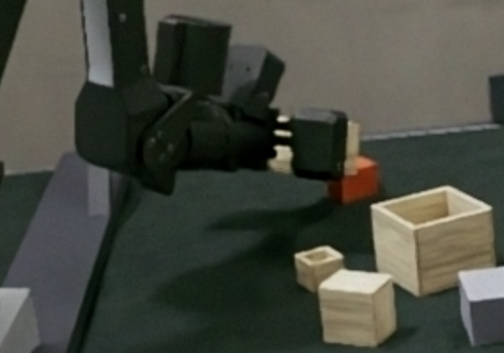

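Call:
execute_actions([
  {"rows":[[0.6,0.7,0.9,-1.0,0.3,0.5,0.8,1.1,2.29,0.53,1.26,0,-0.12,0.3],[0.6,0.7,0.9,-1.0,0.3,0.5,0.8,1.1,2.29,0.51,1.28,0,-0.12,0.3],[0.6,0.7,0.9,-1.0,0.3,0.5,0.8,1.1,2.29,0.49,1.3,0,-0.12,0.3],[0.6,0.7,0.9,-1.0,0.3,0.5,0.8,1.1,2.3,0.47,1.32,0,-0.12,0.3],[0.6,0.7,0.9,-1.0,0.3,0.5,0.8,1.1,2.31,0.45,1.34,0,-0.12,0.3],[0.6,0.7,0.9,-1.0,0.3,0.5,0.8,1.1,2.32,0.43,1.37,0,-0.12,0.3],[0.6,0.7,0.9,-1.0,0.3,0.5,0.8,1.1,2.33,0.415,1.39,0,-0.12,0.3],[0.6,0.7,0.9,-1.0,0.3,0.5,0.8,1.1,2.34,0.415,1.4,0,-0.12,0.3],[0.6,0.7,0.9,-1.0,0.3,0.5,0.8,1.1,2.35,0.415,1.41,0,-0.12,0.3],[0.6,0.7,0.9,-1.0,0.3,0.5,0.8,1.1,2.36,0.415,1.42,0,-0.12,0.3],[0.6,0.7,0.9,-1.0,0.3,0.5,0.8,1.1,2.37,0.415,1.43,0,-0.12,0.3],[0.6,0.7,0.9,-1.0,0.3,0.5,0.8,1.1,2.38,0.415,1.44,0,-0.12,0.3],[0.6,0.7,0.9,-1.0,0.3,0.5,0.8,1.1,2.39,0.415,1.44,0,-0.12,0.3]]},
], pictures=false)

Call:
execute_actions([
  {"steps":8},
])

Call:
zoom_image(camera="cam_low", region=[60,170,260,310])

Scene clock: 63.20 s of 4500.00 s.
left_arm: end_effector_position=(-0.0454, +0.2867, +0.3075) grip_measured=+0.803 grip_effort_n=-15.1 end_effector_quat_wxyz=(+0.807, +0.483, +0.092, -0.327) end_effector_velocity=(+0.002, +0.002, -0.002) end_effector_angular_velocity=(-0.001, +0.008, +0.017) | right_arm: end_effector_position=(-0.0906, -0.2643, +0.0868) grip_measured=+0.397 grip_effort_n=-83.5 end_effector_quat_wxyz=(+0.322, -0.136, +0.048, +0.936) end_effector_velocity=(+0.010, -0.012, -0.047) end_effector_angular_velocity=(-0.053, -0.099, +0.009)
Joint positions: left_arm=[ 0.597  0.706  0.908 -0.999  0.298  0.502  0.078] | right_arm=[ 1.099  2.367  0.422  1.428  0.003 -0.116  0.058]
Joint velocities: left_arm=[ 0.002  0.002 -0.002 -0.007 -0.007 -0.007 -0.   ] | right_arm=[-0.002  0.144 -0.017  0.051  0.007 -0.022 -0.   ]
Joint torques (N m, as the arm reports them, + toward a larger angle): left_arm=[ 0.98  1.03  4.22  1.61 -0.22 -0.1 ] | right_arm=[ 0.95 -5.54  1.77  2.47 -0.19 -0.12]
External joint torques (N m, as the arm's controller estimates them; a push from outside toward a larger angle lowers the number): left_arm=[ 0.24 -0.65 -0.32  0.1   0.06 -0.06] | right_arm=[ 0.11  1.25 -0.67  0.57 -0.11 -0.13]
Heat: left arm: hottest waist 29 °C (-1.0 °C/min); right arm: hottest shoulder 38 °C (+8.1 °C/min).
Steps of this call (steps 1 to 30: the robot went on to your last target; steps 31 to 60: nothing new was sent; steps 61 to 75: all 15 steps of this action). Readings (joint positions):
61: left_arm=[0.597 0.706 0.908 -0.999 0.298 0.502] | right_arm=[1.099 2.287 0.552 1.249 0.003 -0.116]
62: left_arm=[0.597 0.706 0.908 -0.999 0.298 0.502] | right_arm=[1.099 2.287 0.547 1.256 0.003 -0.116]
64: left_arm=[0.597 0.706 0.908 -0.999 0.298 0.502] | right_arm=[1.099 2.287 0.522 1.283 0.003 -0.116]
68: left_arm=[0.597 0.706 0.908 -0.999 0.298 0.502] | right_arm=[1.099 2.304 0.450 1.355 0.003 -0.116]
75: the state above

Scene clock: 63.47 s of 4500.00 s.
left_arm: end_effector_position=(-0.0454, +0.2867, +0.3075) grip_measured=+0.803 grip_effort_n=-15.6 end_effector_quat_wxyz=(+0.807, +0.483, +0.092, -0.327) end_effector_velocity=(-0.001, +0.000, -0.002) end_effector_angular_velocity=(-0.003, +0.014, -0.001) | right_arm: end_effector_position=(-0.0900, -0.2651, +0.0848) grip_measured=+0.397 grip_effort_n=-83.5 end_effector_quat_wxyz=(+0.322, -0.137, +0.048, +0.936) end_effector_velocity=(-0.000, -0.003, -0.003) end_effector_angular_velocity=(-0.014, -0.003, +0.009)
Joint positions: left_arm=[ 0.597  0.706  0.908 -0.999  0.298  0.502  0.078] | right_arm=[ 1.099  2.377  0.42   1.437  0.003 -0.116  0.058]
Joint velocities: left_arm=[-0.002 -0.002 -0.002 -0.007  0.007 -0.007 -0.   ] | right_arm=[ 0.002  0.002 -0.002 -0.007 -0.007  0.007 -0.   ]
Joint torques (N m, as the arm reports them, + toward a larger angle): left_arm=[ 0.96  1.03  4.21  1.61 -0.22 -0.11] | right_arm=[ 1.23 -5.08  1.87  2.36 -0.18 -0.12]
External joint torques (N m, as the arm's controller estimates them; a push from outside toward a larger angle lowers the number): left_arm=[ 0.22 -0.63 -0.31  0.11  0.06 -0.07] | right_arm=[ 0.33  1.53 -0.5   0.52 -0.08 -0.13]
Heat: left arm: hottest waist 29 °C (-1.0 °C/min); right arm: hottest shoulder 38 °C (+8.1 °C/min).
Steps of this call (steps 1 to 8: the robot went on to your last target). Readings (joint positions):
1: left_arm=[0.597 0.706 0.908 -0.999 0.298 0.502] | right_arm=[1.099 2.371 0.421 1.431 0.003 -0.116]
2: left_arm=[0.597 0.706 0.908 -0.999 0.298 0.502] | right_arm=[1.099 2.374 0.420 1.432 0.003 -0.116]
4: left_arm=[0.597 0.706 0.908 -0.999 0.298 0.502] | right_arm=[1.099 2.376 0.420 1.435 0.003 -0.116]
8: the state above
camera_calibration (this result's frames):
cam_left_wrist: T_world_to_cam=[[-0.57231, -0.332396, -0.749649, 0.312399], [-0.095429, 0.93495, -0.341705, -0.135642], [0.814466, -0.124023, -0.566801, 0.322289], [0, 0, 0, 1]] pos_world=[-0.0966488, 0.27063, 0.370514]
cam_right_wrist: T_world_to_cam=[[0.644298, 0.764086, 0.0324393, 0.257276], [0.490072, -0.379936, -0.784524, 0.0361935], [-0.587119, 0.521365, -0.619249, 0.212526], [0, 0, 0, 1]] pos_world=[-0.0587218, -0.293633, 0.151655]

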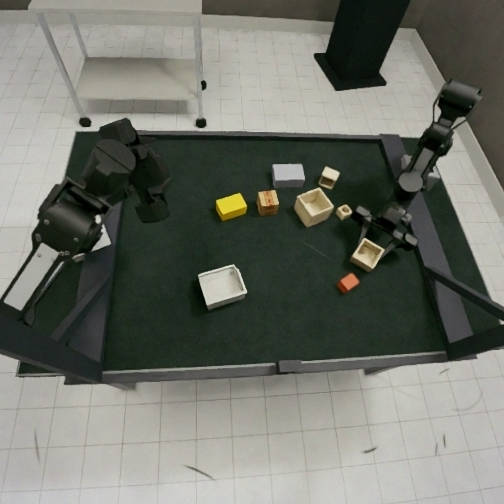

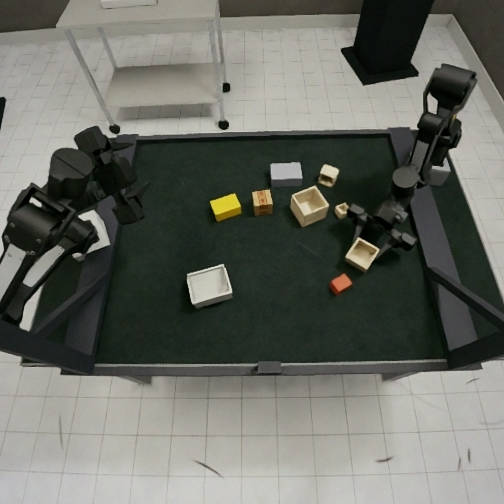

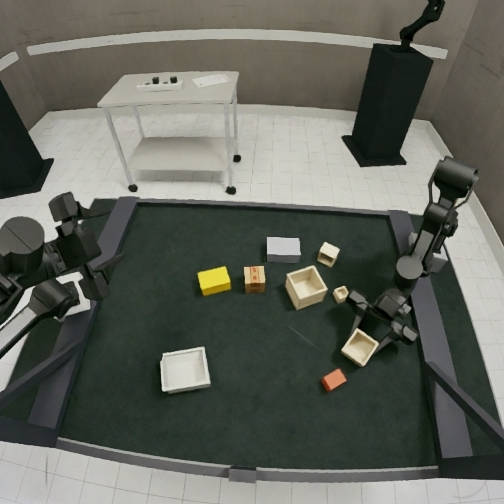

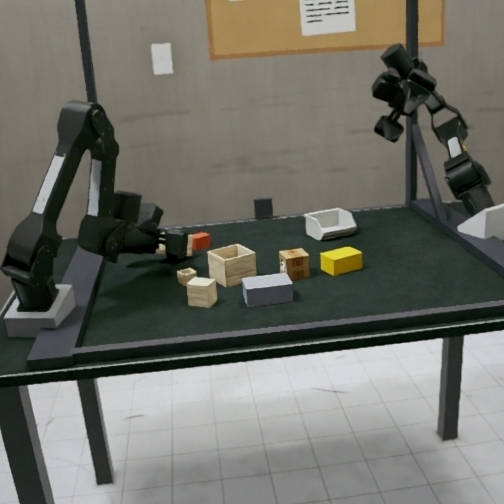

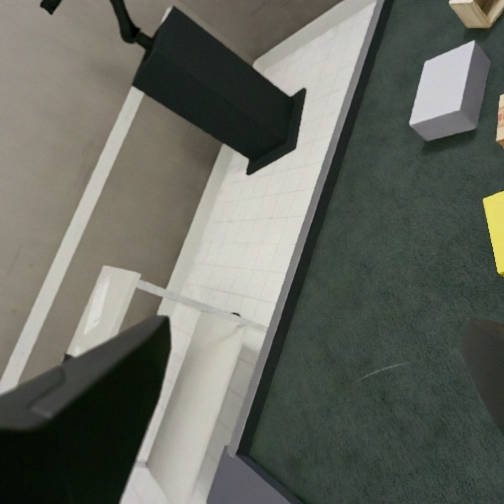

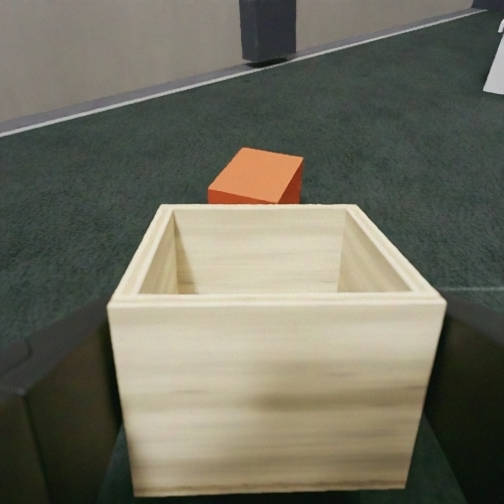

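Region (60, 170, 260, 310) of cam_low's 504x504 image, scaled by 2.520, with more detail than that image has; it fills the top 353 rows of this view, and the rest is white.

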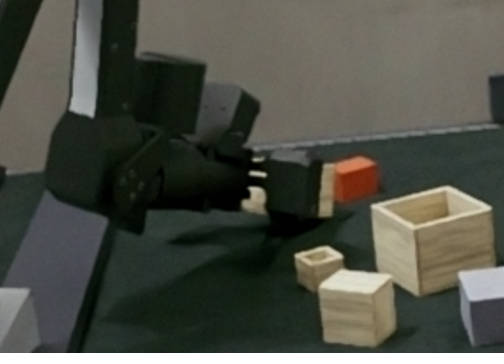

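Lower a bit more.

Call:
execute_actions([
  {"rows":[[0.6,0.7,0.9,-1.0,0.3,0.5,0.8,1.1,2.4,0.415,1.44,0,-0.12,0.3],[0.6,0.7,0.9,-1.0,0.3,0.5,0.8,1.1,2.405,0.415,1.44,0,-0.12,0.3],[0.6,0.7,0.9,-1.0,0.3,0.5,0.8,1.1,2.41,0.415,1.44,0,-0.12,0.3],[0.6,0.7,0.9,-1.0,0.3,0.5,0.8,1.1,2.415,0.415,1.44,0,-0.12,0.3],[0.6,0.7,0.9,-1.0,0.3,0.5,0.8,1.1,2.42,0.415,1.44,0,-0.12,0.3]]},
], pictures=false)

Scene clock: 64.67 s of 4500.00 s.
left_arm: end_effector_position=(-0.0454, +0.2867, +0.3075) grip_measured=+0.803 grip_effort_n=-15.6 end_effector_quat_wxyz=(+0.807, +0.483, +0.092, -0.327) end_effector_velocity=(+0.000, +0.002, -0.002) end_effector_angular_velocity=(-0.001, +0.005, +0.011) | right_arm: end_effector_position=(-0.0894, -0.2665, +0.0788) grip_measured=+0.397 grip_effort_n=-83.5 end_effector_quat_wxyz=(+0.321, -0.142, +0.050, +0.935) end_effector_velocity=(-0.000, -0.001, -0.003) end_effector_angular_velocity=(-0.007, -0.015, +0.009)
Joint positions: left_arm=[ 0.597  0.706  0.908 -0.999  0.298  0.502  0.078] | right_arm=[ 1.099  2.398  0.42   1.447  0.003 -0.118  0.058]
Joint velocities: left_arm=[-0.002 -0.002 -0.002 -0.007 -0.007 -0.007  0.   ] | right_arm=[-0.002 -0.002  0.002 -0.022 -0.007 -0.007 -0.   ]
Joint torques (N m, as the arm reports them, + toward a larger angle): left_arm=[ 0.97  1.05  4.22  1.62 -0.23 -0.1 ] | right_arm=[ 1.07 -4.16  1.78  1.57 -0.19 -0.05]
External joint torques (N m, as the arm's controller estimates them; a push from outside toward a larger angle lowers the number): left_arm=[ 0.24 -0.63 -0.32  0.11  0.04 -0.06] | right_arm=[ 0.23  2.44 -0.46 -0.25 -0.11 -0.06]
Heat: left arm: hottest waist 29 °C (-1.0 °C/min); right arm: hottest shoulder 37 °C (+7.0 °C/min).
Steps of this call (steps 1 to 15: the robot went on to your last target; steps 16 to 21: nothing new was sent; steps 22 to 36: all 15 steps of this action). Readings (joint positions):
22: left_arm=[0.597 0.706 0.908 -0.999 0.298 0.502] | right_arm=[1.099 2.378 0.420 1.438 0.003 -0.116]
23: left_arm=[0.597 0.706 0.908 -0.999 0.298 0.502] | right_arm=[1.099 2.380 0.420 1.439 0.003 -0.116]
25: left_arm=[0.597 0.706 0.908 -0.999 0.298 0.502] | right_arm=[1.099 2.389 0.420 1.439 0.003 -0.116]
29: left_arm=[0.597 0.706 0.908 -0.999 0.298 0.502] | right_arm=[1.099 2.397 0.420 1.446 0.003 -0.118]
36: the state above

Call:
execute_actions([
  {"rows":[[0.6,0.7,0.9,-1.0,0.3,0.5,0.8,1.1,2.4,0.415,1.44,0,-0.12,0.37],[0.6,0.7,0.9,-1.0,0.3,0.5,0.8,1.1,2.4,0.415,1.44,0,-0.12,0.39],[0.6,0.7,0.9,-1.0,0.3,0.5,0.8,1.1,2.4,0.415,1.44,0,-0.12,0.41],[0.6,0.7,0.9,-1.0,0.3,0.5,0.8,1.1,2.4,0.415,1.44,0,-0.12,0.42],[0.6,0.7,0.9,-1.0,0.3,0.5,0.8,1.1,2.4,0.415,1.44,0,-0.12,0.43],[0.6,0.7,0.9,-1.0,0.3,0.5,0.8,1.1,2.4,0.415,1.44,0,-0.12,0.44],[0.6,0.7,0.9,-1.0,0.3,0.5,0.8,1.1,2.4,0.415,1.44,0,-0.12,0.45],[0.6,0.7,0.9,-1.0,0.3,0.5,0.8,1.1,2.4,0.415,1.44,0,-0.12,0.46],[0.6,0.7,0.9,-1.0,0.3,0.5,0.8,1.1,2.4,0.415,1.44,0,-0.12,0.47],[0.6,0.7,0.9,-1.0,0.3,0.5,0.8,1.1,2.4,0.415,1.44,0,-0.12,0.49],[0.6,0.7,0.9,-1.0,0.3,0.5,0.8,1.1,2.4,0.415,1.44,0,-0.12,0.55],[0.6,0.7,0.9,-1.0,0.3,0.5,0.8,1.1,2.4,0.415,1.44,0,-0.12,0.65],[0.6,0.7,0.9,-1.0,0.3,0.5,0.8,1.1,2.4,0.415,1.44,0,-0.12,0.75]]},
], pictures=false)

Call:
execute_actions([
  {"rows":[[0.6,0.7,0.9,-1.0,0.3,0.5,0.8,1.1,2.36,0.415,1.42,0,-0.12,0.75],[0.6,0.7,0.9,-1.0,0.3,0.5,0.8,1.1,2.32,0.415,1.38,0,-0.12,0.75],[0.6,0.7,0.9,-1.0,0.3,0.5,0.8,1.1,2.28,0.415,1.34,0,-0.12,0.75],[0.6,0.7,0.9,-1.0,0.3,0.5,0.8,1.1,2.24,0.415,1.29,0,-0.12,0.75],[0.6,0.7,0.9,-1.0,0.3,0.5,0.8,1.1,2.2,0.415,1.24,0,-0.12,0.75],[0.6,0.7,0.9,-1.0,0.3,0.5,0.8,1.1,2.16,0.415,1.19,0,-0.12,0.75],[0.6,0.7,0.9,-1.0,0.3,0.5,0.8,1.1,2.12,0.42,1.14,0,-0.12,0.75],[0.6,0.7,0.9,-1.0,0.3,0.5,0.8,1.1,2.08,0.43,1.08,0,-0.12,0.75],[0.6,0.7,0.9,-1.0,0.3,0.5,0.8,1.1,2.04,0.45,1.02,0,-0.12,0.75],[0.6,0.7,0.9,-1.0,0.3,0.5,0.8,1.1,2.0,0.47,0.95,0,-0.12,0.75],[0.6,0.7,0.9,-1.0,0.3,0.5,0.8,1.1,1.96,0.49,0.88,0,-0.12,0.75],[0.6,0.7,0.9,-1.0,0.3,0.5,0.8,1.1,1.92,0.51,0.81,0,-0.12,0.75],[0.6,0.7,0.9,-1.0,0.3,0.5,0.8,1.1,1.88,0.54,0.74,0,-0.12,0.75],[0.6,0.7,0.9,-1.0,0.3,0.5,0.8,1.1,1.84,0.57,0.67,0,-0.12,0.75],[0.6,0.7,0.9,-1.0,0.3,0.5,0.8,1.1,1.8,0.6,0.6,0,-0.12,0.75]]},
], pictures=false)

Call:
execute_actions([
  {"rows":[[0.6,0.7,0.9,-1.0,0.3,0.5,0.8,1.05,1.78,0.65,0.5,0,-0.1,0.8],[0.6,0.7,0.9,-1.0,0.3,0.5,0.8,1.0,1.76,0.7,0.4,0,-0.08,0.8],[0.6,0.7,0.9,-1.0,0.3,0.5,0.8,0.95,1.74,0.75,0.3,0,-0.06,0.8],[0.6,0.7,0.9,-1.0,0.3,0.5,0.8,0.9,1.72,0.8,0.2,0,-0.04,0.8],[0.6,0.7,0.9,-1.0,0.3,0.5,0.8,0.85,1.7,0.84,0.1,0,-0.02,0.8],[0.6,0.7,0.9,-1.0,0.3,0.5,0.8,0.8,1.7,0.88,0,0,0,0.8],[0.6,0.7,0.9,-1.0,0.3,0.5,0.8,0.75,1.7,0.92,-0.1,0,0,0.8],[0.6,0.7,0.9,-1.0,0.3,0.5,0.8,0.7,1.7,0.96,-0.2,0,0,0.8],[0.6,0.7,0.9,-1.0,0.3,0.5,0.8,0.65,1.7,1.0,-0.3,0,0,0.8],[0.6,0.7,0.9,-1.0,0.3,0.5,0.8,0.6,1.7,1.0,-0.4,0,0,0.8],[0.6,0.7,0.9,-1.0,0.3,0.5,0.8,0.55,1.7,1.0,-0.5,0,0,0.8],[0.6,0.7,0.9,-1.0,0.3,0.5,0.8,0.5,1.7,1.0,-0.6,0,0,0.8],[0.6,0.7,0.9,-1.0,0.3,0.5,0.8,0.45,1.7,1.0,-0.7,0,0,0.8],[0.6,0.7,0.9,-1.0,0.3,0.5,0.8,0.4,1.7,1.0,-0.8,0,0,0.8]]},
])

Scene clock: 68.37 s of 4500.00 s.
left_arm: end_effector_position=(-0.0454, +0.2867, +0.3075) grip_measured=+0.803 grip_effort_n=-15.1 end_effector_quat_wxyz=(+0.807, +0.483, +0.092, -0.327) end_effector_velocity=(+0.002, +0.003, -0.001) end_effector_angular_velocity=(+0.015, -0.006, +0.018) | right_arm: end_effector_position=(-0.0892, -0.2670, +0.0776) grip_measured=+0.669 grip_effort_n=12.3 end_effector_quat_wxyz=(+0.320, -0.145, +0.050, +0.935) end_effector_velocity=(+0.002, -0.000, -0.003) end_effector_angular_velocity=(-0.005, -0.011, +0.003)
Joint positions: left_arm=[ 0.597  0.706  0.908 -0.999  0.298  0.502  0.078] | right_arm=[ 1.099  2.398  0.419  1.441  0.002 -0.118  0.072]
Joint velocities: left_arm=[-0.002  0.002 -0.002 -0.007 -0.022  0.007  0.   ] | right_arm=[-0.007  0.002 -0.002 -0.007 -0.007 -0.007  0.045]
Joint torques (N m, as the arm reports them, + toward a larger angle): left_arm=[ 0.97  1.04  4.22  1.62 -0.22 -0.1 ] | right_arm=[ 0.75 -6.77  1.76  2.11 -0.2  -0.05]
External joint torques (N m, as the arm's controller estimates them; a push from outside toward a larger angle lowers the number): left_arm=[ 0.23 -0.66 -0.28  0.12  0.06 -0.06] | right_arm=[-0.05 -0.21 -0.47  0.3  -0.12 -0.06]
Heat: left arm: hottest waist 29 °C (+0.0 °C/min); right arm: hottest shoulder 37 °C (+7.0 °C/min).
Steps of this call (steps 1 to 15: the robot went on to your last target; steps 16 to 90: nothing new was sent; then 0.20 s passed at rest; steps 91 to 105: all 15 steps of this action). Readings (joint positions):
91: left_arm=[0.597 0.706 0.908 -0.999 0.298 0.502] | right_arm=[1.099 2.398 0.420 1.447 0.003 -0.118]
92: left_arm=[0.597 0.706 0.908 -0.999 0.298 0.502] | right_arm=[1.099 2.398 0.420 1.447 0.003 -0.118]
94: left_arm=[0.597 0.706 0.908 -0.999 0.298 0.502] | right_arm=[1.099 2.398 0.420 1.447 0.003 -0.118]
98: left_arm=[0.597 0.706 0.908 -0.999 0.298 0.502] | right_arm=[1.099 2.398 0.420 1.447 0.003 -0.118]
105: the state above

Scene clock: 68.87 s of 4500.00 s.
left_arm: end_effector_position=(-0.0454, +0.2867, +0.3075) grip_measured=+0.803 grip_effort_n=-15.1 end_effector_quat_wxyz=(+0.807, +0.483, +0.092, -0.327) end_effector_velocity=(-0.001, +0.001, -0.000) end_effector_angular_velocity=(-0.002, +0.001, +0.009) | right_arm: end_effector_position=(-0.0937, -0.2511, +0.1584) grip_measured=+0.748 grip_effort_n=11.9 end_effector_quat_wxyz=(+0.315, -0.175, +0.061, +0.931) end_effector_velocity=(-0.050, +0.097, +0.369) end_effector_angular_velocity=(+0.129, +0.149, -0.016)
Joint positions: left_arm=[ 0.597  0.706  0.908 -0.999  0.298  0.502  0.078] | right_arm=[ 1.099  1.915  0.522  0.792  0.002 -0.118  0.076]
Joint velocities: left_arm=[-0.002 -0.002  0.002 -0.007 -0.007 -0.007 -0.   ] | right_arm=[-0.002 -1.175  0.774 -1.751 -0.007 -0.007 -0.   ]
Joint torques (N m, as the arm reports them, + toward a larger angle): left_arm=[ 0.98  1.03  4.2   1.61 -0.22 -0.11] | right_arm=[ 0.84 -8.43  6.53  2.15 -0.18 -0.05]
External joint torques (N m, as the arm's controller estimates them; a push from outside toward a larger angle lowers the number): left_arm=[ 0.25 -0.68 -0.33  0.1   0.05 -0.07] | right_arm=[-0.01 -1.68  0.92  0.14 -0.09 -0.06]
Heat: left arm: hottest waist 29 °C (+0.0 °C/min); right arm: hottest shoulder 37 °C (+7.1 °C/min).
Steps of this call (steps 1 to 15: all 15 steps of this action). Readings (joint positions):
1: left_arm=[0.597 0.706 0.908 -0.999 0.298 0.502] | right_arm=[1.099 2.396 0.419 1.439 0.002 -0.118]
2: left_arm=[0.597 0.706 0.908 -0.999 0.298 0.502] | right_arm=[1.099 2.386 0.419 1.424 0.002 -0.118]
4: left_arm=[0.597 0.706 0.908 -0.999 0.298 0.502] | right_arm=[1.099 2.340 0.417 1.371 0.002 -0.118]
8: left_arm=[0.597 0.706 0.908 -0.999 0.298 0.502] | right_arm=[1.099 2.187 0.418 1.209 0.002 -0.118]
15: the state above

Scene clock: 69.37 s of 4500.00 s.
left_arm: end_effector_position=(-0.0454, +0.2867, +0.3075) grip_measured=+0.803 grip_effort_n=-15.6 end_effector_quat_wxyz=(+0.807, +0.483, +0.092, -0.327) end_effector_velocity=(+0.001, +0.001, +0.001) end_effector_angular_velocity=(-0.009, -0.007, +0.008) | right_arm: end_effector_position=(+0.0663, -0.0846, +0.2546) grip_measured=+0.798 grip_effort_n=11.9 end_effector_quat_wxyz=(+0.520, -0.134, +0.207, +0.818) end_effector_velocity=(+0.579, +0.150, -0.220) end_effector_angular_velocity=(-1.179, -0.207, -1.178)
Joint positions: left_arm=[ 0.597  0.706  0.908 -0.999  0.298  0.502  0.078] | right_arm=[ 0.601  1.711  0.975  0.129 -0.005 -0.012  0.078]
Joint velocities: left_arm=[ 0.002 -0.002 -0.002  0.007 -0.007 -0.007 -0.   ] | right_arm=[-1.36  -0.076  0.276 -1.253  0.022  0.066 -0.   ]
Joint torques (N m, as the arm reports them, + toward a larger angle): left_arm=[ 1.    1.04  4.23  1.62 -0.22 -0.11] | right_arm=[ 1.48 -7.06  6.18  1.39 -0.08  0.09]
External joint torques (N m, as the arm's controller estimates them; a push from outside toward a larger angle lowers the number): left_arm=[ 0.26 -0.65 -0.3   0.1   0.06 -0.07] | right_arm=[-0.37 -1.14  0.7   0.04  0.1   0.09]
Heat: left arm: hottest waist 29 °C (+0.0 °C/min); right arm: hottest shoulder 37 °C (+7.0 °C/min).
Steps of this call (steps 1 to 15: all 15 steps of this action). Readings (joint positions):
1: left_arm=[0.597 0.706 0.908 -0.999 0.298 0.502] | right_arm=[1.096 1.878 0.551 0.731 -0.001 -0.118]
2: left_arm=[0.597 0.706 0.908 -0.999 0.298 0.502] | right_arm=[1.085 1.845 0.586 0.671 -0.005 -0.112]
4: left_arm=[0.597 0.706 0.908 -0.999 0.298 0.502] | right_arm=[1.033 1.799 0.663 0.576 -0.006 -0.090]
8: left_arm=[0.597 0.706 0.908 -0.999 0.298 0.502] | right_arm=[0.891 1.744 0.803 0.420 -0.006 -0.043]
15: the state above
camera_calibration (this result's frames):
cam_left_wrist: T_world_to_cam=[[-0.57231, -0.332396, -0.749649, 0.312399], [-0.095429, 0.93495, -0.341705, -0.135642], [0.814466, -0.124023, -0.566801, 0.322289], [0, 0, 0, 1]] pos_world=[-0.0966488, 0.27063, 0.370514]
cam_right_wrist: T_world_to_cam=[[0.924283, 0.347171, -0.158661, 0.00797888], [0.163562, -0.735786, -0.657165, 0.120556], [-0.344889, 0.581456, -0.736859, 0.334369], [0, 0, 0, 1]] pos_world=[0.0882272, -0.108487, 0.326874]

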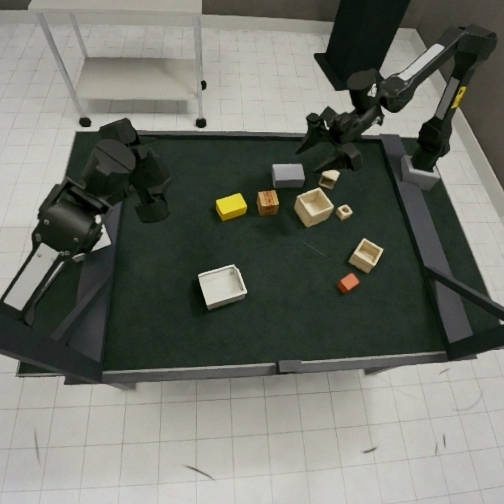

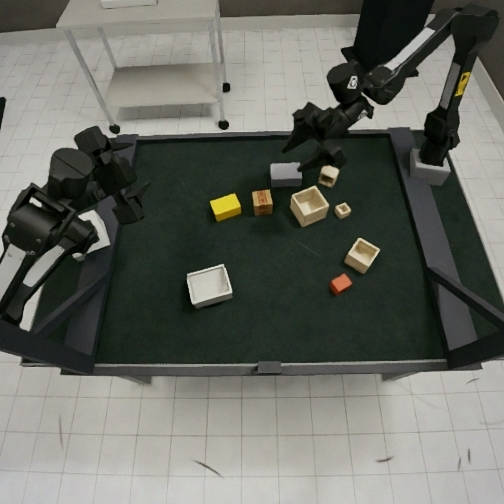

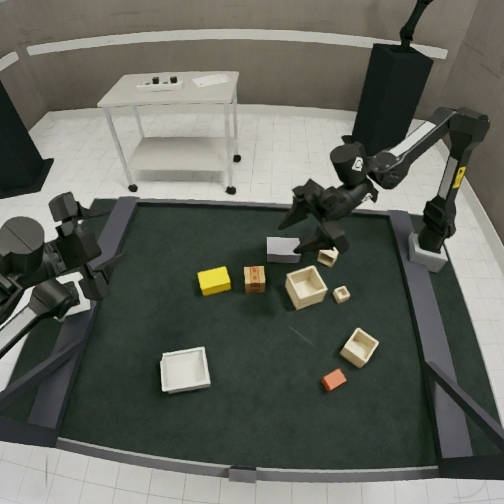

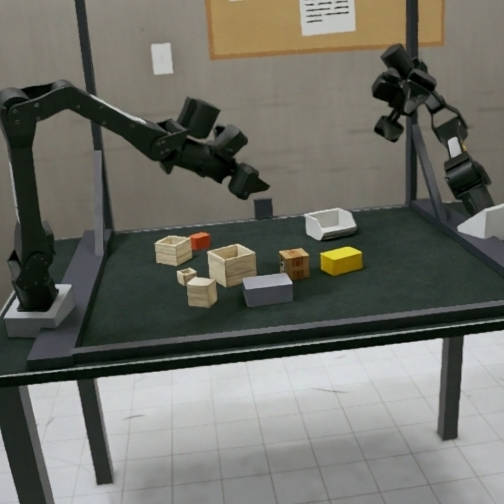

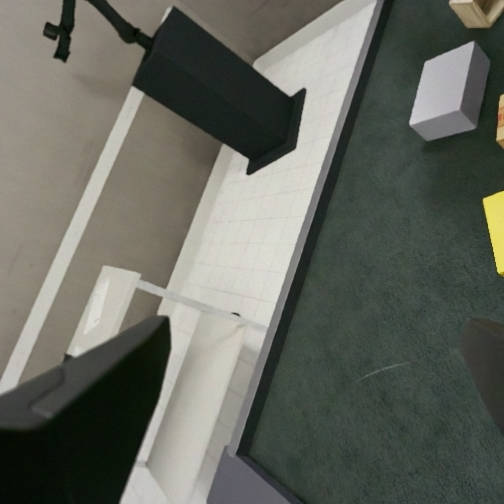

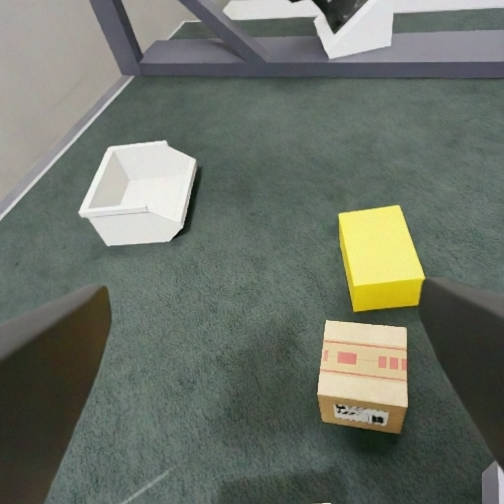

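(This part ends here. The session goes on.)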